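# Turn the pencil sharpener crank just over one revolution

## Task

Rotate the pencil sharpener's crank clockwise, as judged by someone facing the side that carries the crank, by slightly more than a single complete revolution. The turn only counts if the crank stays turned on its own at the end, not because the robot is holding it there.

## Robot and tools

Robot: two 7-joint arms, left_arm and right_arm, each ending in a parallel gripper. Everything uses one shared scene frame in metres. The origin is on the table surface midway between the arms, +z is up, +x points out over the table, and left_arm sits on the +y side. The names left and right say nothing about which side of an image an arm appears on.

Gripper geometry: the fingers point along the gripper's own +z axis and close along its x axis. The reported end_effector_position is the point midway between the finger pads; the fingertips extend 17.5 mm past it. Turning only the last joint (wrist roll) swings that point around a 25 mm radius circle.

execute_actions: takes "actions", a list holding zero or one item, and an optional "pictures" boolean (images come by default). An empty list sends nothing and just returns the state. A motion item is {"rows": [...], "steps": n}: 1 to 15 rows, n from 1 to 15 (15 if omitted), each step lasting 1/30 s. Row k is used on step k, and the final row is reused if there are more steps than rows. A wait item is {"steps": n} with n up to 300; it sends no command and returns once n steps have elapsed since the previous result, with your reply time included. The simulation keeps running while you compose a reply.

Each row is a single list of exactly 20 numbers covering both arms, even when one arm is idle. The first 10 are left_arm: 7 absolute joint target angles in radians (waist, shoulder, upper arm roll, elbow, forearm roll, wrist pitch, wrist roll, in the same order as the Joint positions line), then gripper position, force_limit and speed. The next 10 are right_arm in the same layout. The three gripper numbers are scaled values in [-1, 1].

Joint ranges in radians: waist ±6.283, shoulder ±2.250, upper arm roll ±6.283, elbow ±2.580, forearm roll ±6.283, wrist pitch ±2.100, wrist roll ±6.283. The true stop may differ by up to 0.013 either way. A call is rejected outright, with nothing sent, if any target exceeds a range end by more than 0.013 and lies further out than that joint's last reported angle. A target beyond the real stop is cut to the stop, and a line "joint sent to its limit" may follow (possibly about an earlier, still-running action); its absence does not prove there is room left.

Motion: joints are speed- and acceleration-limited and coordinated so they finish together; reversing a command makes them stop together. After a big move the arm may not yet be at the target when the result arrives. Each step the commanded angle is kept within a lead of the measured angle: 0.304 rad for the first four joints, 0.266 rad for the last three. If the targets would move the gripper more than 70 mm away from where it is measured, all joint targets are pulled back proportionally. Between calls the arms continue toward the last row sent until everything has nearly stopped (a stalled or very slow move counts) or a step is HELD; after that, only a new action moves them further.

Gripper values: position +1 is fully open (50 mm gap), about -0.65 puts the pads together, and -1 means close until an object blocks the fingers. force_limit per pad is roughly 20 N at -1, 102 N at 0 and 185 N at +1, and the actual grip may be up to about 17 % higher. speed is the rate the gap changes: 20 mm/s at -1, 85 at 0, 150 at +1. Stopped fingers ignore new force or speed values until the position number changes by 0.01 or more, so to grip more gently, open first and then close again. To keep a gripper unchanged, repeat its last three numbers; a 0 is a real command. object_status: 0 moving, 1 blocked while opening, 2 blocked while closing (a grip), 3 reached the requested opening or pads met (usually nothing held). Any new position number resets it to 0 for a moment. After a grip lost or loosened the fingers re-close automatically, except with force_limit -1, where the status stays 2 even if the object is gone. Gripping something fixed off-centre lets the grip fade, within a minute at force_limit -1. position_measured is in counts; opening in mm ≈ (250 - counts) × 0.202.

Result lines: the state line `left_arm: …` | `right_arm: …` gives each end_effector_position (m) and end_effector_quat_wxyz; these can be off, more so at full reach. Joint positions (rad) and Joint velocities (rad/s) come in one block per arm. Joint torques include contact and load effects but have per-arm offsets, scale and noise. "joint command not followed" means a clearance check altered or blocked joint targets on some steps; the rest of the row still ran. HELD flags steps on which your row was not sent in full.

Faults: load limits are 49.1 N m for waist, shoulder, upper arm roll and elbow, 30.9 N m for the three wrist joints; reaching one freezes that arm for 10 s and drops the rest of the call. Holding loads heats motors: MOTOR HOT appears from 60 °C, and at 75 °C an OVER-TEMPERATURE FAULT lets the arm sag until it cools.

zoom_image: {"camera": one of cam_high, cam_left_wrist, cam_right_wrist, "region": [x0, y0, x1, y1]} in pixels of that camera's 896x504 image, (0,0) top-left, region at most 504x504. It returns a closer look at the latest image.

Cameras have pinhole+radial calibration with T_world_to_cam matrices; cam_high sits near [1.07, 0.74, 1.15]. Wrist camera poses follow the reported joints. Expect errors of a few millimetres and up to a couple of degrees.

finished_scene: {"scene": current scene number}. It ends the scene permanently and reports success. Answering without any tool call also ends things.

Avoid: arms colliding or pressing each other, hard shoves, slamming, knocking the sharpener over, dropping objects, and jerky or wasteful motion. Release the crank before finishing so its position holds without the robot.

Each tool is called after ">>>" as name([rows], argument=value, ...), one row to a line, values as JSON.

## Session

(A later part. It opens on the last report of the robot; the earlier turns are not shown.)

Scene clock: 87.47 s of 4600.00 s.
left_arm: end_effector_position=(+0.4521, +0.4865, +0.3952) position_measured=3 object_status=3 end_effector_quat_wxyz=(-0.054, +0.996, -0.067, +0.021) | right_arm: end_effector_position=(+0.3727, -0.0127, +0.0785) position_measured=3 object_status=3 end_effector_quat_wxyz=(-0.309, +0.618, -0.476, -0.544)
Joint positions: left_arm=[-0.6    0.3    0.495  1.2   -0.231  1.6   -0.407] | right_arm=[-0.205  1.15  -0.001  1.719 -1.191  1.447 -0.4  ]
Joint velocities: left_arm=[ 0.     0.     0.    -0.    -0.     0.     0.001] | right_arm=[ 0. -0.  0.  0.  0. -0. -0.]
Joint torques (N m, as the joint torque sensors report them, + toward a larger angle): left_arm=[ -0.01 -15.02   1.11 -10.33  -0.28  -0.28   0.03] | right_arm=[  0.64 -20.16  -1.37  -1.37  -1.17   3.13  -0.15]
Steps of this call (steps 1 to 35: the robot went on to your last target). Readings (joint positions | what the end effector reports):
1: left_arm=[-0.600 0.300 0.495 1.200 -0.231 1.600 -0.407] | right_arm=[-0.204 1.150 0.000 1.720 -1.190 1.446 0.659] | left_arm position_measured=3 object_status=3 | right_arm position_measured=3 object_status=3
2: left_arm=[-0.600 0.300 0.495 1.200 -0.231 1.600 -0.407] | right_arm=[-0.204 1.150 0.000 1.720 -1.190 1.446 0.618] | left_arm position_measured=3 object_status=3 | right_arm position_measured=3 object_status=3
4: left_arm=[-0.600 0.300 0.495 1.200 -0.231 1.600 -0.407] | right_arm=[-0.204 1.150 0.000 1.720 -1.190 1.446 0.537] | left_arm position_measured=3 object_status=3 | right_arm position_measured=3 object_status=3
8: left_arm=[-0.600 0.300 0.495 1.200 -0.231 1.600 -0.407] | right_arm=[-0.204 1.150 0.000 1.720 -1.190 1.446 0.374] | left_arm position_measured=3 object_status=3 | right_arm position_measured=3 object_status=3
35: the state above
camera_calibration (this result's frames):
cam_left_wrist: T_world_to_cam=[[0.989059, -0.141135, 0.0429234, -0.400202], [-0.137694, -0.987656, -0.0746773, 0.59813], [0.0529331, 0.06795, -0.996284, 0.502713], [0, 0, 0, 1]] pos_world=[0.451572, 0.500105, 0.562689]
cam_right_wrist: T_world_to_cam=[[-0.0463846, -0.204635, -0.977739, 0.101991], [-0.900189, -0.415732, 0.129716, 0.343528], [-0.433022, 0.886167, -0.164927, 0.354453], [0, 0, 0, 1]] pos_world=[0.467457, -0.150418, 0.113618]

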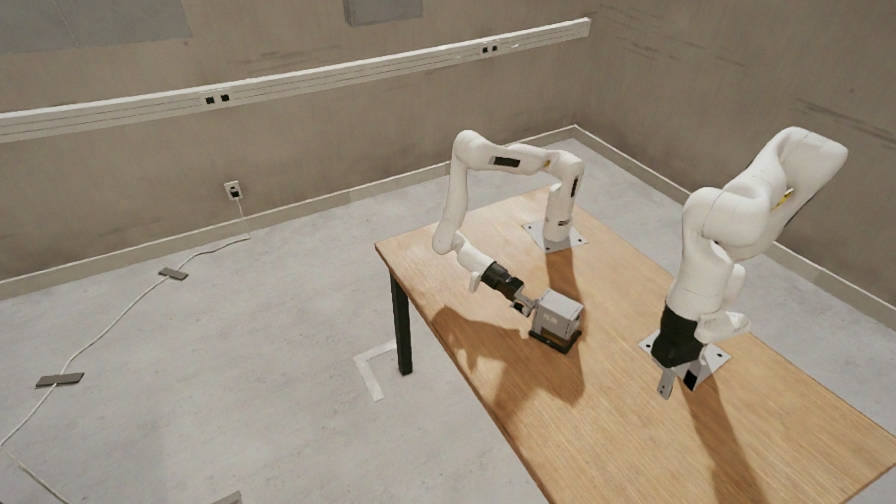

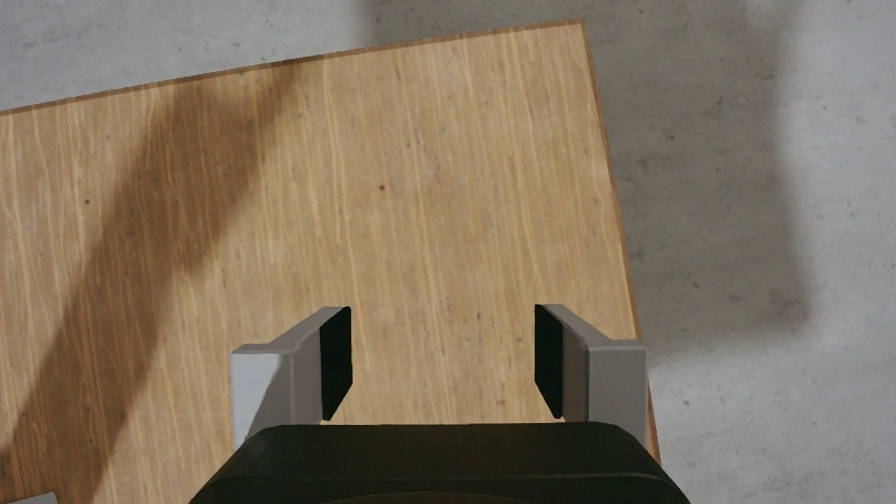

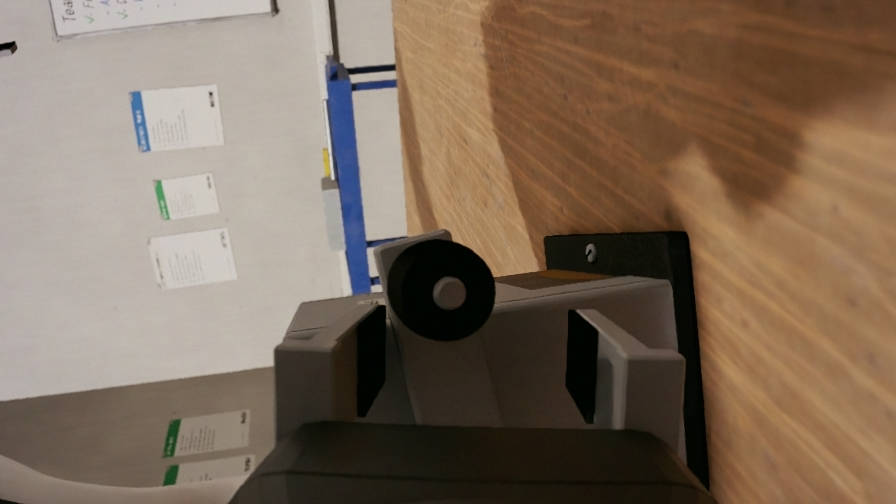

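>>> execute_actions([
  {"rows":[[-0.6,0.3,0.495,1.2,-0.231,1.6,-0.407,1,0,0,-0.219,1.146,0,1.734,-1.205,1.437,-2.0,1,0,0]],"steps":15},
], pictures=false)

>>> execute_actions([
  {"steps":35},
])

Scene clock: 94.00 s of 4600.00 s.
left_arm: end_effector_position=(+0.4521, +0.4865, +0.3952) position_measured=3 object_status=3 end_effector_quat_wxyz=(-0.054, +0.996, -0.067, +0.021) | right_arm: end_effector_position=(+0.3659, -0.0115, +0.0674) position_measured=3 object_status=3 end_effector_quat_wxyz=(+0.162, -0.478, +0.617, +0.603)
Joint positions: left_arm=[-0.6    0.3    0.495  1.2   -0.231  1.6   -0.407] | right_arm=[-0.217  1.145 -0.     1.733 -1.204  1.439 -0.901]
Joint velocities: left_arm=[-0.001 -0.    -0.001 -0.     0.    -0.    -0.   ] | right_arm=[-0.012 -0.001 -0.003  0.007 -0.01  -0.006 -1.216]
Joint torques (N m, as the joint torque sensors report them, + toward a larger angle): left_arm=[ -0.06 -14.85   0.64 -10.34  -0.38  -0.32   0.07] | right_arm=[ -0.18 -19.39  -1.69  -1.12  -1.04   3.07  -0.47]
Steps of this call (steps 1 to 15: the robot went on to your last target; steps 16 to 90: nothing new was sent; then 3.03 s passed at rest; steps 91 to 105: all 15 steps of this action). Readings (joint positions | what the end effector reports):
91: left_arm=[-0.600 0.300 0.495 1.200 -0.231 1.600 -0.407] | right_arm=[-0.205 1.150 -0.001 1.719 -1.191 1.447 -0.401] | left_arm position_measured=3 object_status=3 | right_arm position_measured=3 object_status=3
92: left_arm=[-0.600 0.300 0.495 1.200 -0.231 1.600 -0.407] | right_arm=[-0.205 1.149 -0.001 1.720 -1.191 1.446 -0.409] | left_arm position_measured=3 object_status=3 | right_arm position_measured=3 object_status=3
94: left_arm=[-0.600 0.300 0.495 1.200 -0.231 1.600 -0.407] | right_arm=[-0.208 1.148 -0.000 1.722 -1.194 1.445 -0.457] | left_arm position_measured=3 object_status=3 | right_arm position_measured=3 object_status=3
98: left_arm=[-0.600 0.300 0.495 1.200 -0.231 1.600 -0.407] | right_arm=[-0.214 1.147 -0.000 1.729 -1.200 1.441 -0.616] | left_arm position_measured=3 object_status=3 | right_arm position_measured=3 object_status=3
105: the state above

Scene clock: 95.17 s of 4600.00 s.
left_arm: end_effector_position=(+0.4521, +0.4865, +0.3952) position_measured=3 object_status=3 end_effector_quat_wxyz=(-0.054, +0.996, -0.067, +0.021) | right_arm: end_effector_position=(+0.3440, -0.0218, +0.0579) position_measured=3 object_status=3 end_effector_quat_wxyz=(-0.177, -0.086, +0.776, +0.599)
Joint positions: left_arm=[-0.6    0.3    0.495  1.2   -0.231  1.6   -0.407] | right_arm=[-0.219  1.146 -0.     1.733 -1.206  1.437 -2.   ]
Joint velocities: left_arm=[ 0.001 -0.    -0.001  0.     0.001  0.     0.001] | right_arm=[ 0.    -0.001  0.     0.001 -0.001 -0.     0.001]
Joint torques (N m, as the joint torque sensors report them, + toward a larger angle): left_arm=[  0.1  -14.91   0.94 -10.27  -0.41  -0.28   0.07] | right_arm=[  0.59 -19.94  -1.66  -0.6   -0.6    3.53  -0.19]
Steps of this call (steps 1 to 35: the robot went on to your last target). Readings (joint positions | what the end effector reports):
1: left_arm=[-0.600 0.300 0.495 1.200 -0.231 1.600 -0.407] | right_arm=[-0.217 1.145 -0.000 1.733 -1.204 1.439 -0.941] | left_arm position_measured=3 object_status=3 | right_arm position_measured=3 object_status=3
2: left_arm=[-0.600 0.300 0.495 1.200 -0.231 1.600 -0.407] | right_arm=[-0.218 1.145 -0.000 1.733 -1.205 1.438 -0.982] | left_arm position_measured=3 object_status=3 | right_arm position_measured=3 object_status=3
4: left_arm=[-0.600 0.300 0.495 1.200 -0.231 1.600 -0.407] | right_arm=[-0.218 1.145 -0.001 1.733 -1.205 1.438 -1.063] | left_arm position_measured=3 object_status=3 | right_arm position_measured=3 object_status=3
8: left_arm=[-0.600 0.300 0.495 1.200 -0.231 1.600 -0.407] | right_arm=[-0.219 1.145 -0.001 1.734 -1.205 1.438 -1.226] | left_arm position_measured=3 object_status=3 | right_arm position_measured=3 object_status=3
35: the state above
camera_calibration (this result's frames):
cam_left_wrist: T_world_to_cam=[[0.989059, -0.141135, 0.0429234, -0.400202], [-0.137694, -0.987656, -0.0746772, 0.59813], [0.0529331, 0.0679499, -0.996284, 0.502713], [0, 0, 0, 1]] pos_world=[0.451572, 0.500105, 0.562689]
cam_right_wrist: T_world_to_cam=[[-0.940371, -0.30784, 0.144695, 0.318881], [0.0830641, 0.204682, 0.975298, -0.0570389], [-0.329852, 0.929161, -0.166907, 0.31229], [0, 0, 0, 1]] pos_world=[0.407614, -0.180328, 0.0616128]

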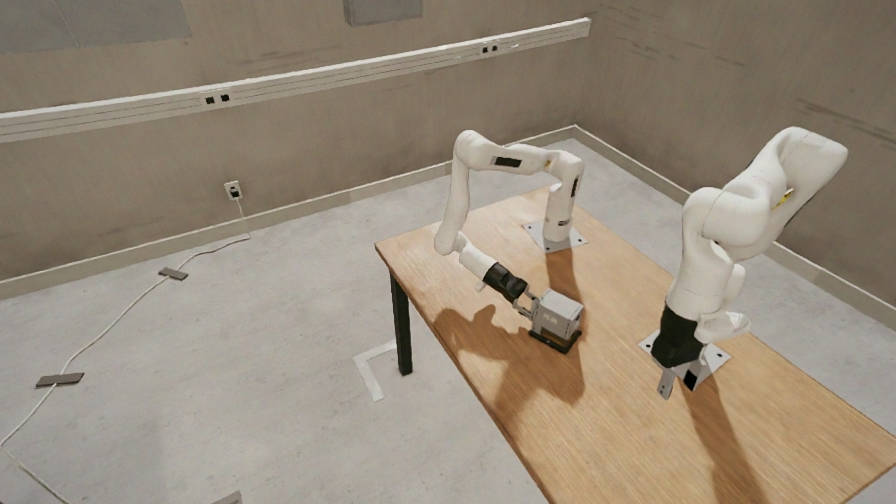

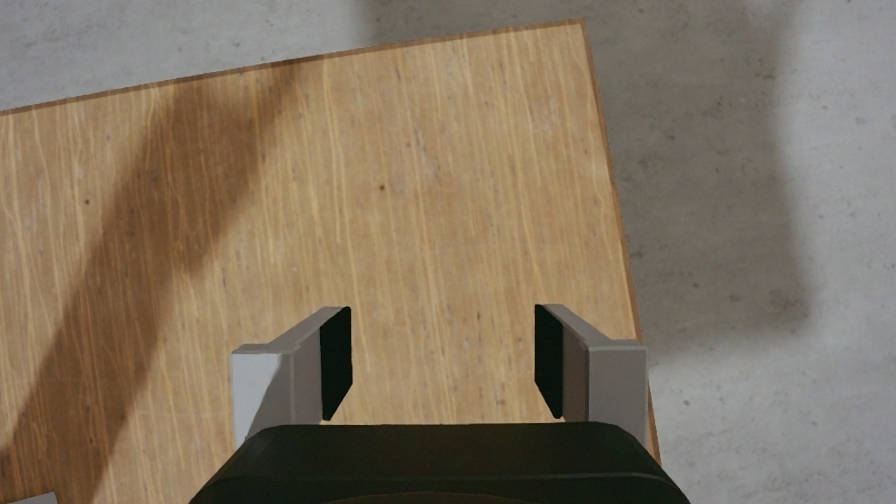

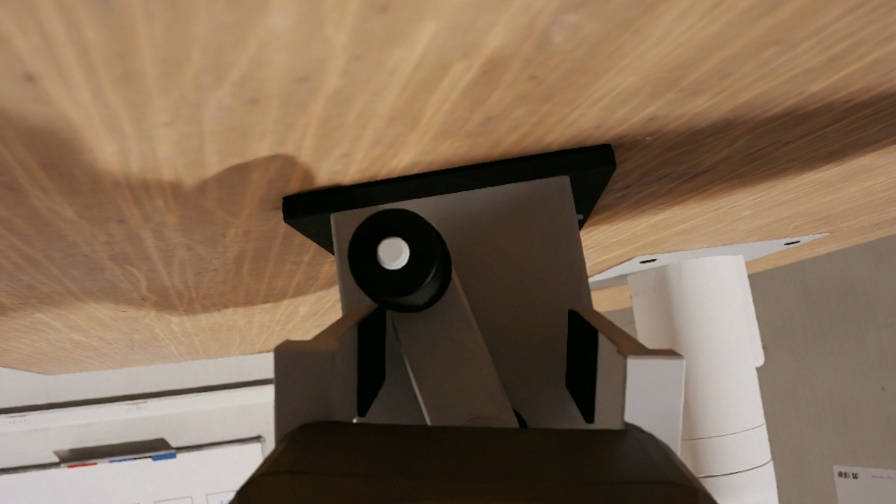

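>>> execute_actions([
  {"rows":[[-0.6,0.3,0.495,1.2,-0.231,1.6,-0.407,1,0,0,-0.219,1.146,0,1.734,-1.205,1.437,-3.3,1,0,0]],"steps":15},
], pictures=false)

>>> execute_actions([
  {"rows":[[-0.6,0.3,0.495,1.2,-0.231,1.6,-0.407,1,0,0,-0.21,1.148,0,1.725,-1.197,1.442,-4.4,1,0,0]],"steps":15},
], pictures=false)

>>> execute_actions([
  {"steps":35},
])

Scene clock: 114.03 s of 4600.00 s.
left_arm: end_effector_position=(+0.4521, +0.4865, +0.3952) position_measured=3 object_status=3 end_effector_quat_wxyz=(-0.054, +0.996, -0.067, +0.021) | right_arm: end_effector_position=(+0.3333, -0.0254, +0.0623) position_measured=3 object_status=3 end_effector_quat_wxyz=(-0.320, +0.110, +0.774, +0.536)
Joint positions: left_arm=[-0.6    0.3    0.495  1.2   -0.231  1.6   -0.407] | right_arm=[-0.219  1.146  0.     1.733 -1.206  1.436 -2.501]
Joint velocities: left_arm=[ 0.001  0.    -0.001 -0.     0.002 -0.001 -0.   ] | right_arm=[ 0.001  0.001  0.002 -0.001  0.001 -0.003 -1.216]
Joint torques (N m, as the joint torque sensors report them, + toward a larger angle): left_arm=[ -0.08 -14.85   0.7  -10.49  -0.36  -0.33   0.16] | right_arm=[  0.28 -20.47  -2.1   -0.48  -0.39   3.79  -0.42]
Steps of this call (steps 1 to 15: the robot went on to your last target; steps 16 to 90: nothing new was sent; then 15.37 s passed at rest; steps 91 to 105: all 15 steps of this action). Readings (joint positions | what the end effector reports):
91: left_arm=[-0.600 0.300 0.495 1.200 -0.231 1.600 -0.407] | right_arm=[-0.219 1.146 -0.000 1.733 -1.206 1.437 -2.001] | left_arm position_measured=3 object_status=3 | right_arm position_measured=3 object_status=3
92: left_arm=[-0.600 0.300 0.495 1.200 -0.231 1.600 -0.407] | right_arm=[-0.219 1.146 -0.001 1.733 -1.206 1.437 -2.009] | left_arm position_measured=3 object_status=3 | right_arm position_measured=3 object_status=3
94: left_arm=[-0.600 0.300 0.495 1.200 -0.231 1.600 -0.407] | right_arm=[-0.219 1.146 -0.000 1.733 -1.206 1.437 -2.057] | left_arm position_measured=3 object_status=3 | right_arm position_measured=3 object_status=3
98: left_arm=[-0.600 0.300 0.495 1.200 -0.231 1.600 -0.407] | right_arm=[-0.219 1.146 -0.000 1.733 -1.206 1.437 -2.216] | left_arm position_measured=3 object_status=3 | right_arm position_measured=3 object_status=3
105: the state above

Scene clock: 114.53 s of 4600.00 s.
left_arm: end_effector_position=(+0.4521, +0.4865, +0.3952) position_measured=3 object_status=3 end_effector_quat_wxyz=(-0.054, +0.996, -0.067, +0.021) | right_arm: end_effector_position=(+0.3273, -0.0300, +0.0737) position_measured=3 object_status=3 end_effector_quat_wxyz=(-0.464, +0.336, +0.706, +0.416)
Joint positions: left_arm=[-0.6    0.3    0.495  1.2   -0.231  1.6   -0.407] | right_arm=[-0.211  1.148  0.001  1.725 -1.198  1.44  -3.11 ]
Joint velocities: left_arm=[ 0.001 -0.     0.001  0.     0.001  0.     0.001] | right_arm=[ 0.008  0.003  0.004 -0.005  0.005  0.    -1.217]
Joint torques (N m, as the joint torque sensors report them, + toward a larger angle): left_arm=[ -0.14 -14.74   0.97 -10.31  -0.39  -0.3    0.02] | right_arm=[ -0.02 -20.91  -2.71  -0.45  -1.01   4.34  -0.38]
Steps of this call (steps 1 to 15: all 15 steps of this action). Readings (joint positions | what the end effector reports):
1: left_arm=[-0.600 0.300 0.495 1.200 -0.231 1.600 -0.407] | right_arm=[-0.219 1.146 0.000 1.733 -1.206 1.436 -2.541] | left_arm position_measured=3 object_status=3 | right_arm position_measured=3 object_status=3
2: left_arm=[-0.600 0.300 0.495 1.200 -0.231 1.600 -0.407] | right_arm=[-0.219 1.146 0.000 1.733 -1.206 1.436 -2.582] | left_arm position_measured=3 object_status=3 | right_arm position_measured=3 object_status=3
4: left_arm=[-0.600 0.300 0.495 1.200 -0.231 1.600 -0.407] | right_arm=[-0.217 1.147 -0.000 1.731 -1.204 1.437 -2.663] | left_arm position_measured=3 object_status=3 | right_arm position_measured=3 object_status=3
8: left_arm=[-0.600 0.300 0.495 1.200 -0.231 1.600 -0.407] | right_arm=[-0.213 1.147 0.000 1.727 -1.200 1.439 -2.826] | left_arm position_measured=3 object_status=3 | right_arm position_measured=3 object_status=3
15: the state above

Scene clock: 115.70 s of 4600.00 s.
left_arm: end_effector_position=(+0.4521, +0.4865, +0.3952) position_measured=3 object_status=3 end_effector_quat_wxyz=(-0.054, +0.996, -0.067, +0.021) | right_arm: end_effector_position=(+0.3354, -0.0227, +0.1004) position_measured=3 object_status=3 end_effector_quat_wxyz=(+0.620, -0.694, -0.362, -0.054)
Joint positions: left_arm=[-0.6    0.3    0.495  1.2   -0.231  1.6   -0.407] | right_arm=[-0.206  1.149  0.004  1.725 -1.195  1.441 -4.4  ]
Joint velocities: left_arm=[ 0.001 -0.     0.002  0.    -0.    -0.     0.   ] | right_arm=[ 0.     0.    -0.     0.003 -0.001  0.    -0.005]
Joint torques (N m, as the joint torque sensors report them, + toward a larger angle): left_arm=[  0.02 -14.88   0.88 -10.37  -0.36  -0.27   0.15] | right_arm=[ -2.66 -20.73  -4.51  -1.13  -1.98   3.88  -0.54]
Steps of this call (steps 1 to 35: the robot went on to your last target). Readings (joint positions | what the end effector reports):
1: left_arm=[-0.600 0.300 0.495 1.200 -0.231 1.600 -0.407] | right_arm=[-0.210 1.148 0.001 1.725 -1.198 1.440 -3.151] | left_arm position_measured=3 object_status=3 | right_arm position_measured=3 object_status=3
2: left_arm=[-0.600 0.300 0.495 1.200 -0.231 1.600 -0.407] | right_arm=[-0.210 1.148 0.001 1.725 -1.197 1.440 -3.192] | left_arm position_measured=3 object_status=3 | right_arm position_measured=3 object_status=3
4: left_arm=[-0.600 0.300 0.495 1.200 -0.231 1.600 -0.407] | right_arm=[-0.210 1.148 0.001 1.725 -1.197 1.440 -3.273] | left_arm position_measured=3 object_status=3 | right_arm position_measured=3 object_status=3
8: left_arm=[-0.600 0.300 0.495 1.200 -0.231 1.600 -0.407] | right_arm=[-0.209 1.149 0.001 1.724 -1.197 1.440 -3.436] | left_arm position_measured=3 object_status=3 | right_arm position_measured=3 object_status=3
35: the state above
camera_calibration (this result's frames):
cam_left_wrist: T_world_to_cam=[[0.989059, -0.141135, 0.0429235, -0.400202], [-0.137694, -0.987656, -0.0746772, 0.59813], [0.0529332, 0.0679499, -0.996284, 0.502713], [0, 0, 0, 1]] pos_world=[0.451572, 0.500105, 0.562689]
cam_right_wrist: T_world_to_cam=[[0.704233, 0.474999, 0.527667, -0.267895], [0.606176, -0.015364, -0.795182, -0.100367], [-0.369603, 0.879852, -0.298753, 0.342851], [0, 0, 0, 1]] pos_world=[0.376219, -0.175951, 0.163977]

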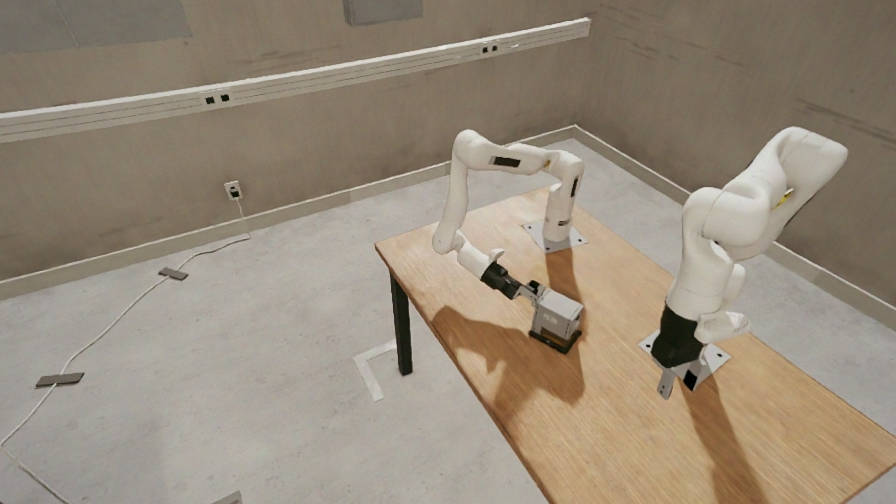

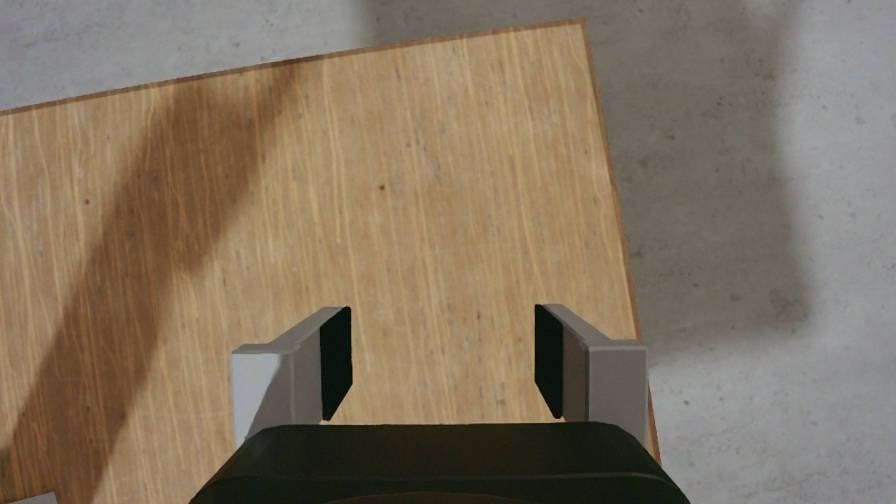

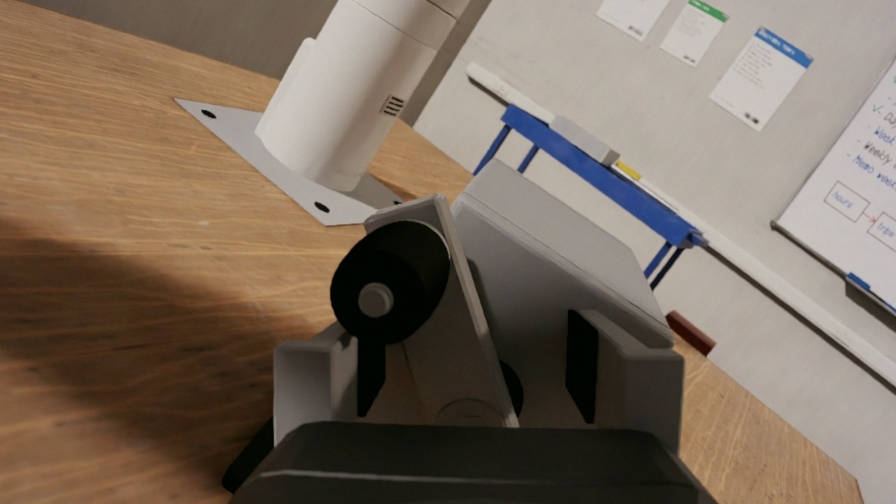

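>>> execute_actions([
  {"rows":[[-0.6,0.3,0.495,1.2,-0.231,1.6,-0.407,1,0,0,-0.21,1.162,0,1.725,-1.197,1.442,-4.4,1,0,0],[-0.6,0.3,0.495,1.2,-0.231,1.6,-0.407,1,0,0,-0.21,1.162,0,1.725,-1.197,1.442,-4.4,1,0,0],[-0.6,0.3,0.495,1.2,-0.231,1.6,-0.407,1,0,0,-0.21,1.162,0,1.725,-1.197,1.442,-4.4,1,0,0],[-0.6,0.3,0.495,1.2,-0.231,1.6,-0.407,1,0,0,-0.21,1.162,0,1.725,-1.197,1.442,-5.1,1,0,0]],"steps":15},
], pictures=false)

>>> execute_actions([
  {"steps":20},
])

Scene clock: 124.30 s of 4600.00 s.
left_arm: end_effector_position=(+0.4521, +0.4865, +0.3952) position_measured=3 object_status=3 end_effector_quat_wxyz=(-0.054, +0.996, -0.067, +0.021) | right_arm: end_effector_position=(+0.3404, -0.0182, +0.0995) position_measured=3 object_status=3 end_effector_quat_wxyz=(-0.621, +0.749, +0.220, -0.069)
Joint positions: left_arm=[-0.6    0.3    0.495  1.2   -0.231  1.6   -0.407] | right_arm=[-0.207  1.162  0.002  1.725 -1.196  1.441 -4.779]
Joint velocities: left_arm=[ 0.    -0.    -0.001 -0.    -0.001  0.     0.   ] | right_arm=[-0.005  0.002 -0.002 -0.001 -0.001 -0.002 -1.216]
Joint torques (N m, as the joint torque sensors report them, + toward a larger angle): left_arm=[ -0.19 -15.01   0.91 -10.24  -0.36  -0.36   0.09] | right_arm=[ -1.21 -20.47  -3.86  -0.89  -1.68   3.61  -0.39]
Steps of this call (steps 1 to 30: the robot went on to your last target; steps 31 to 100: nothing new was sent; then 4.77 s passed at rest; steps 101 to 115: all 15 steps of this action). Readings (joint positions | what the end effector reports):
101: left_arm=[-0.600 0.300 0.495 1.200 -0.231 1.600 -0.407] | right_arm=[-0.206 1.150 0.003 1.725 -1.195 1.441 -4.400] | left_arm position_measured=3 object_status=3 | right_arm position_measured=3 object_status=3
102: left_arm=[-0.600 0.300 0.495 1.200 -0.231 1.600 -0.407] | right_arm=[-0.206 1.155 0.003 1.724 -1.197 1.443 -4.400] | left_arm position_measured=3 object_status=3 | right_arm position_measured=3 object_status=3
104: left_arm=[-0.600 0.300 0.495 1.200 -0.231 1.600 -0.407] | right_arm=[-0.205 1.160 0.003 1.724 -1.198 1.443 -4.401] | left_arm position_measured=3 object_status=3 | right_arm position_measured=3 object_status=3
108: left_arm=[-0.600 0.300 0.495 1.200 -0.231 1.600 -0.407] | right_arm=[-0.205 1.161 0.003 1.725 -1.195 1.443 -4.495] | left_arm position_measured=3 object_status=3 | right_arm position_measured=3 object_status=3
115: the state above

Scene clock: 124.97 s of 4600.00 s.
left_arm: end_effector_position=(+0.4521, +0.4865, +0.3952) position_measured=3 object_status=3 end_effector_quat_wxyz=(-0.054, +0.996, -0.067, +0.021) | right_arm: end_effector_position=(+0.3477, -0.0152, +0.0997) position_measured=3 object_status=3 end_effector_quat_wxyz=(-0.602, +0.774, +0.098, -0.168)
Joint positions: left_arm=[-0.6    0.3    0.495  1.2   -0.231  1.6   -0.407] | right_arm=[-0.207  1.162  0.003  1.725 -1.195  1.442 -5.1  ]
Joint velocities: left_arm=[-0.001 -0.    -0.    -0.001 -0.    -0.    -0.001] | right_arm=[-0.    -0.001  0.001  0.    -0.    -0.     0.001]
Joint torques (N m, as the joint torque sensors report them, + toward a larger angle): left_arm=[ -0.09 -15.05   0.88 -10.37  -0.39  -0.28   0.06] | right_arm=[ -2.1  -20.28  -3.93  -1.05  -1.8    3.54  -0.25]
Steps of this call (steps 1 to 20: the robot went on to your last target). Readings (joint positions | what the end effector reports):
1: left_arm=[-0.600 0.300 0.495 1.200 -0.231 1.600 -0.407] | right_arm=[-0.207 1.162 0.003 1.725 -1.196 1.441 -4.819] | left_arm position_measured=3 object_status=3 | right_arm position_measured=3 object_status=3
2: left_arm=[-0.600 0.300 0.495 1.200 -0.231 1.600 -0.407] | right_arm=[-0.207 1.162 0.003 1.725 -1.196 1.441 -4.860] | left_arm position_measured=3 object_status=3 | right_arm position_measured=3 object_status=3
4: left_arm=[-0.600 0.300 0.495 1.200 -0.231 1.600 -0.407] | right_arm=[-0.206 1.162 0.004 1.724 -1.196 1.441 -4.941] | left_arm position_measured=3 object_status=3 | right_arm position_measured=3 object_status=3
8: left_arm=[-0.600 0.300 0.495 1.200 -0.231 1.600 -0.407] | right_arm=[-0.206 1.162 0.004 1.725 -1.194 1.442 -5.081] | left_arm position_measured=3 object_status=3 | right_arm position_measured=3 object_status=3
20: the state above
camera_calibration (this result's frames):
cam_left_wrist: T_world_to_cam=[[0.989059, -0.141135, 0.0429235, -0.400202], [-0.137694, -0.987656, -0.0746772, 0.59813], [0.0529332, 0.0679499, -0.996284, 0.502713], [0, 0, 0, 1]] pos_world=[0.451572, 0.500105, 0.562689]
cam_right_wrist: T_world_to_cam=[[0.906935, 0.399355, -0.134107, -0.285374], [-0.0074476, -0.303089, -0.952933, 0.116496], [-0.421205, 0.865247, -0.271908, 0.355637], [0, 0, 0, 1]] pos_world=[0.409479, -0.158439, 0.169443]

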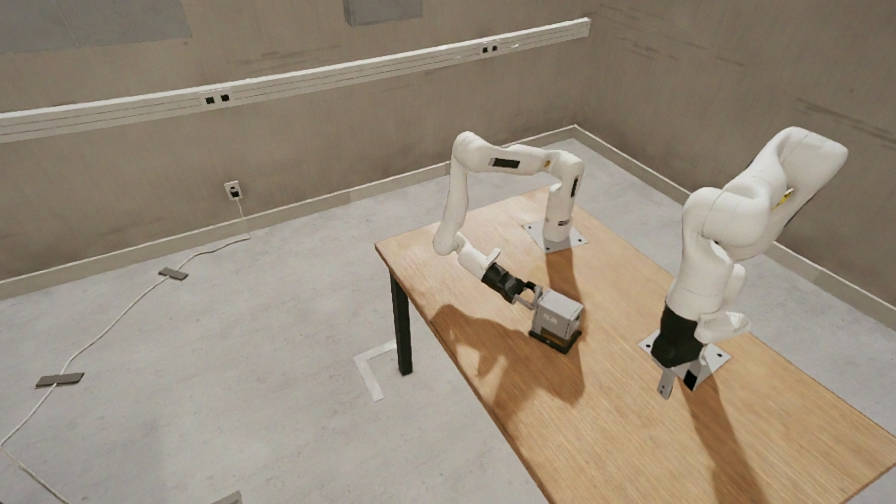

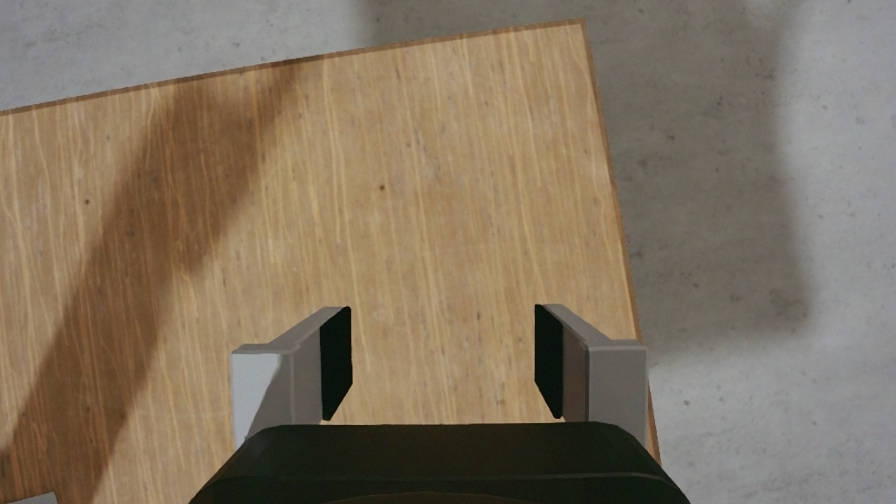

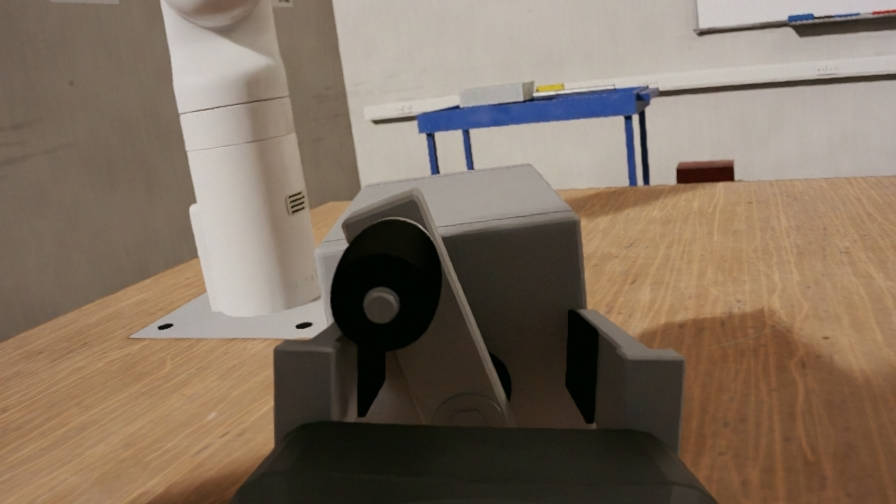

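>>> execute_actions([
  {"rows":[[-0.6,0.3,0.495,1.2,-0.231,1.6,-0.407,1,0,0,-0.2,1.163,0,1.716,-1.188,1.448,-5.95,1,0,0]],"steps":15},
], pictures=false)

>>> execute_actions([
  {"steps":20},
])

Scene clock: 130.47 s of 4600.00 s.
left_arm: end_effector_position=(+0.4521, +0.4865, +0.3952) position_measured=3 object_status=3 end_effector_quat_wxyz=(-0.054, +0.996, -0.067, +0.021) | right_arm: end_effector_position=(+0.3594, -0.0135, +0.0965) position_measured=3 object_status=3 end_effector_quat_wxyz=(-0.544, +0.773, -0.093, -0.312)
Joint positions: left_arm=[-0.6    0.3    0.495  1.2   -0.231  1.6   -0.407] | right_arm=[-0.202  1.163 -0.     1.717 -1.188  1.448 -5.601]
Joint velocities: left_arm=[ 0.001 -0.    -0.001 -0.    -0.     0.001 -0.   ] | right_arm=[ 0.005 -0.    -0.001 -0.004  0.004  0.004 -1.217]
Joint torques (N m, as the joint torque sensors report them, + toward a larger angle): left_arm=[  0.2  -14.97   0.93 -10.46  -0.33  -0.37   0.11] | right_arm=[  1.27 -20.97  -1.54  -1.87  -1.54   3.3   -0.18]
Steps of this call (steps 1 to 15: the robot went on to your last target; steps 16 to 90: nothing new was sent; then 2.00 s passed at rest; steps 91 to 105: all 15 steps of this action). Readings (joint positions | what the end effector reports):
91: left_arm=[-0.600 0.300 0.495 1.200 -0.231 1.600 -0.407] | right_arm=[-0.207 1.162 0.003 1.725 -1.195 1.442 -5.101] | left_arm position_measured=3 object_status=3 | right_arm position_measured=3 object_status=3
92: left_arm=[-0.600 0.300 0.495 1.200 -0.231 1.600 -0.407] | right_arm=[-0.207 1.162 0.003 1.725 -1.195 1.442 -5.109] | left_arm position_measured=3 object_status=3 | right_arm position_measured=3 object_status=3
94: left_arm=[-0.600 0.300 0.495 1.200 -0.231 1.600 -0.407] | right_arm=[-0.205 1.163 0.002 1.724 -1.193 1.443 -5.157] | left_arm position_measured=3 object_status=3 | right_arm position_measured=3 object_status=3
98: left_arm=[-0.600 0.300 0.495 1.200 -0.231 1.600 -0.407] | right_arm=[-0.203 1.163 0.000 1.720 -1.190 1.446 -5.316] | left_arm position_measured=3 object_status=3 | right_arm position_measured=3 object_status=3
105: the state above

Scene clock: 131.13 s of 4600.00 s.
left_arm: end_effector_position=(+0.4521, +0.4865, +0.3952) position_measured=3 object_status=3 end_effector_quat_wxyz=(-0.054, +0.996, -0.067, +0.021) | right_arm: end_effector_position=(+0.3659, -0.0127, +0.0906) position_measured=3 object_status=3 end_effector_quat_wxyz=(-0.482, +0.745, -0.226, -0.401)
Joint positions: left_arm=[-0.6    0.3    0.495  1.2   -0.231  1.6   -0.407] | right_arm=[-0.201  1.163 -0.     1.717 -1.187  1.449 -5.95 ]
Joint velocities: left_arm=[ 0.    -0.     0.001  0.     0.001 -0.     0.001] | right_arm=[ 0.    -0.    -0.001  0.     0.001 -0.    -0.   ]
Joint torques (N m, as the joint torque sensors report them, + toward a larger angle): left_arm=[ -0.14 -14.85   0.78 -10.43  -0.46  -0.3    0.18] | right_arm=[  0.72 -20.51  -1.5   -1.56  -1.36   3.31  -0.3 ]
Steps of this call (steps 1 to 20: the robot went on to your last target). Readings (joint positions | what the end effector reports):
1: left_arm=[-0.600 0.300 0.495 1.200 -0.231 1.600 -0.407] | right_arm=[-0.201 1.163 -0.000 1.717 -1.187 1.448 -5.641] | left_arm position_measured=3 object_status=3 | right_arm position_measured=3 object_status=3
2: left_arm=[-0.600 0.300 0.495 1.200 -0.231 1.600 -0.407] | right_arm=[-0.201 1.163 -0.000 1.717 -1.187 1.448 -5.682] | left_arm position_measured=3 object_status=3 | right_arm position_measured=3 object_status=3
4: left_arm=[-0.600 0.300 0.495 1.200 -0.231 1.600 -0.407] | right_arm=[-0.201 1.163 -0.000 1.717 -1.187 1.448 -5.763] | left_arm position_measured=3 object_status=3 | right_arm position_measured=3 object_status=3
8: left_arm=[-0.600 0.300 0.495 1.200 -0.231 1.600 -0.407] | right_arm=[-0.201 1.163 -0.000 1.717 -1.187 1.448 -5.916] | left_arm position_measured=3 object_status=3 | right_arm position_measured=3 object_status=3
20: the state above
camera_calibration (this result's frames):
cam_left_wrist: T_world_to_cam=[[0.989059, -0.141135, 0.0429235, -0.400202], [-0.137694, -0.987656, -0.0746773, 0.59813], [0.0529332, 0.06795, -0.996284, 0.502713], [0, 0, 0, 1]] pos_world=[0.451572, 0.500105, 0.562689]
cam_right_wrist: T_world_to_cam=[[0.570331, 0.0990621, -0.81542, -0.122969], [-0.686669, -0.487287, -0.539478, 0.317445], [-0.450786, 0.867605, -0.209892, 0.363854], [0, 0, 0, 1]] pos_world=[0.452133, -0.148813, 0.147353]

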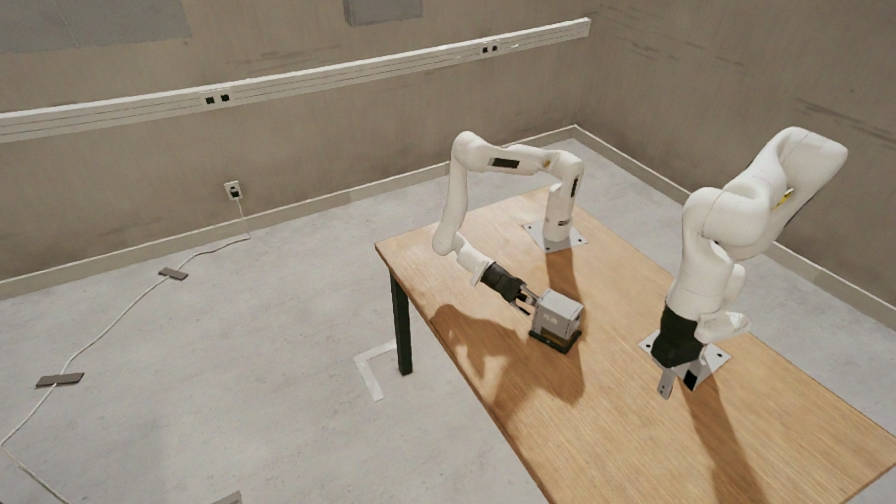

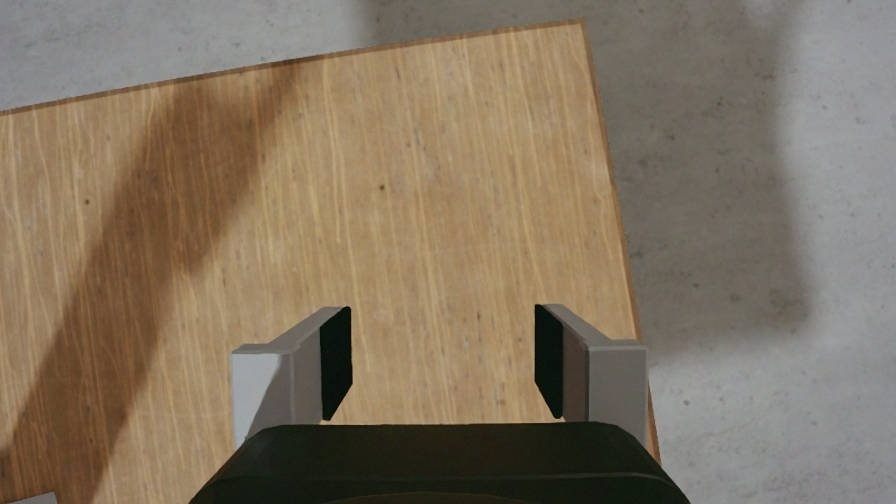

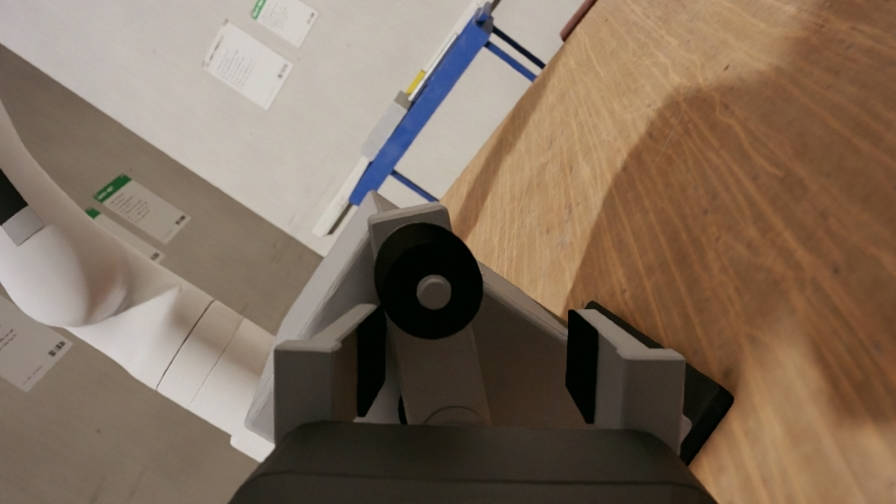

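Crank is roughly 40° past vertical (start ≈5°). Bar is centred between the fingers, so withdraw straight back.

>>> execute_actions([
  {"rows":[[-0.6,0.3,0.495,1.2,-0.231,1.6,-0.407,1,0,0,-0.075,1.19,0,1.59,-1.07,1.53,-5.95,1,0,0]],"steps":15},
], pictures=false)

>>> execute_actions([
  {"steps":10},
])

Scene clock: 139.60 s of 4600.00 s.
left_arm: end_effector_position=(+0.4521, +0.4865, +0.3952) position_measured=3 object_status=3 end_effector_quat_wxyz=(-0.054, +0.996, -0.067, +0.021) | right_arm: end_effector_position=(+0.3974, -0.0722, +0.0934) position_measured=3 object_status=3 end_effector_quat_wxyz=(-0.499, +0.751, -0.200, -0.383)
Joint positions: left_arm=[-0.6    0.3    0.495  1.2   -0.231  1.6   -0.407] | right_arm=[-0.077  1.189 -0.     1.59  -1.07   1.53  -5.95 ]
Joint velocities: left_arm=[-0.    -0.     0.002 -0.001  0.001 -0.    -0.   ] | right_arm=[ 0.014  0.006 -0.001 -0.001  0.001 -0.    -0.   ]
Joint torques (N m, as the joint torque sensors report them, + toward a larger angle): left_arm=[ -0.09 -14.99   0.87 -10.39  -0.32  -0.35   0.14] | right_arm=[  0.4  -21.01  -1.83  -1.95  -1.27   3.4   -0.2 ]
Steps of this call (steps 1 to 15: the robot went on to your last target; steps 16 to 90: nothing new was sent; then 4.97 s passed at rest; steps 91 to 105: all 15 steps of this action). Readings (joint positions | what the end effector reports):
91: left_arm=[-0.600 0.300 0.495 1.200 -0.231 1.600 -0.407] | right_arm=[-0.200 1.163 -0.001 1.716 -1.187 1.449 -5.950] | left_arm position_measured=3 object_status=3 | right_arm position_measured=3 object_status=3
92: left_arm=[-0.600 0.300 0.495 1.200 -0.231 1.600 -0.407] | right_arm=[-0.194 1.165 -0.002 1.711 -1.183 1.452 -5.950] | left_arm position_measured=3 object_status=3 | right_arm position_measured=3 object_status=3
94: left_arm=[-0.600 0.300 0.495 1.200 -0.231 1.600 -0.407] | right_arm=[-0.166 1.171 -0.004 1.686 -1.159 1.469 -5.950] | left_arm position_measured=3 object_status=3 | right_arm position_measured=3 object_status=3
98: left_arm=[-0.600 0.300 0.495 1.200 -0.231 1.600 -0.407] | right_arm=[-0.090 1.187 0.002 1.605 -1.084 1.520 -5.950] | left_arm position_measured=3 object_status=3 | right_arm position_measured=3 object_status=3
105: the state above

Scene clock: 139.93 s of 4600.00 s.
left_arm: end_effector_position=(+0.4521, +0.4865, +0.3952) position_measured=3 object_status=3 end_effector_quat_wxyz=(-0.054, +0.996, -0.067, +0.021) | right_arm: end_effector_position=(+0.3977, -0.0728, +0.0932) position_measured=3 object_status=3 end_effector_quat_wxyz=(-0.500, +0.751, -0.201, -0.383)
Joint positions: left_arm=[-0.6    0.3    0.495  1.2   -0.231  1.6   -0.407] | right_arm=[-0.075  1.19   0.     1.59  -1.07   1.53  -5.95 ]
Joint velocities: left_arm=[ 0.001  0.     0.    -0.001 -0.001 -0.     0.001] | right_arm=[ 0.001  0.     0.     0.    -0.     0.     0.001]
Joint torques (N m, as the joint torque sensors report them, + toward a larger angle): left_arm=[  0.07 -14.91   1.01 -10.29  -0.45  -0.3    0.07] | right_arm=[  0.52 -21.19  -1.82  -1.57  -1.33   3.46  -0.14]
Steps of this call (steps 1 to 10: the robot went on to your last target). Readings (joint positions | what the end effector reports):
1: left_arm=[-0.600 0.300 0.495 1.200 -0.231 1.600 -0.407] | right_arm=[-0.076 1.190 0.000 1.590 -1.070 1.530 -5.950] | left_arm position_measured=3 object_status=3 | right_arm position_measured=3 object_status=3
2: left_arm=[-0.600 0.300 0.495 1.200 -0.231 1.600 -0.407] | right_arm=[-0.076 1.190 0.000 1.590 -1.070 1.530 -5.950] | left_arm position_measured=3 object_status=3 | right_arm position_measured=3 object_status=3
4: left_arm=[-0.600 0.300 0.495 1.200 -0.231 1.600 -0.407] | right_arm=[-0.075 1.190 0.000 1.590 -1.070 1.530 -5.950] | left_arm position_measured=3 object_status=3 | right_arm position_measured=3 object_status=3
8: left_arm=[-0.600 0.300 0.495 1.200 -0.231 1.600 -0.407] | right_arm=[-0.075 1.190 0.000 1.590 -1.070 1.530 -5.950] | left_arm position_measured=3 object_status=3 | right_arm position_measured=3 object_status=3
10: the state above
camera_calibration (this result's frames):
cam_left_wrist: T_world_to_cam=[[0.989059, -0.141135, 0.0429234, -0.400202], [-0.137694, -0.987656, -0.0746774, 0.59813], [0.0529331, 0.0679501, -0.996284, 0.502713], [0, 0, 0, 1]] pos_world=[0.451572, 0.500105, 0.562689]
cam_right_wrist: T_world_to_cam=[[0.620877, 0.130575, -0.772957, -0.154854], [-0.645738, -0.473854, -0.598736, 0.301579], [-0.444449, 0.870869, -0.209888, 0.42863], [0, 0, 0, 1]] pos_world=[0.481391, -0.210156, 0.150835]

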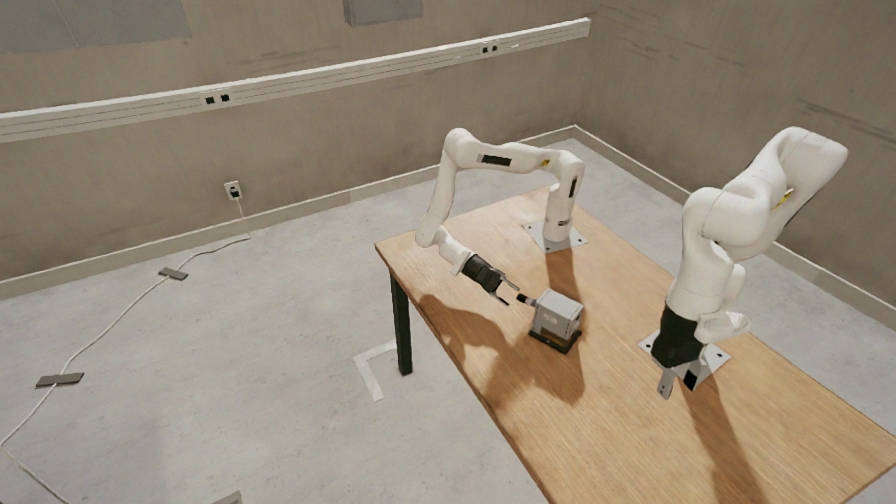

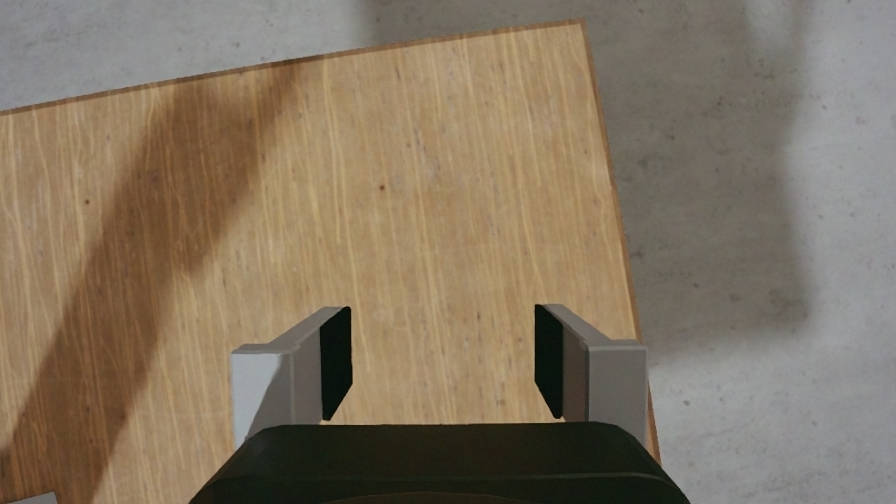

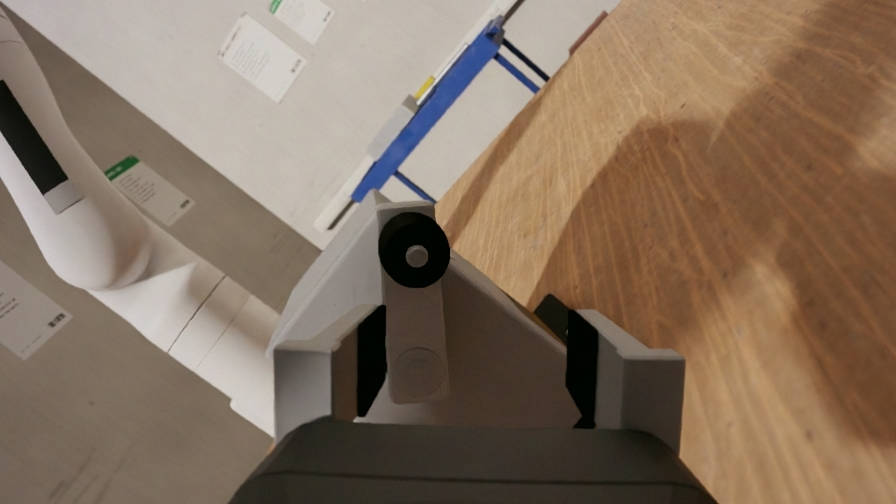

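>>> finished_scene(scene=2)

The scene is finished: the task was done.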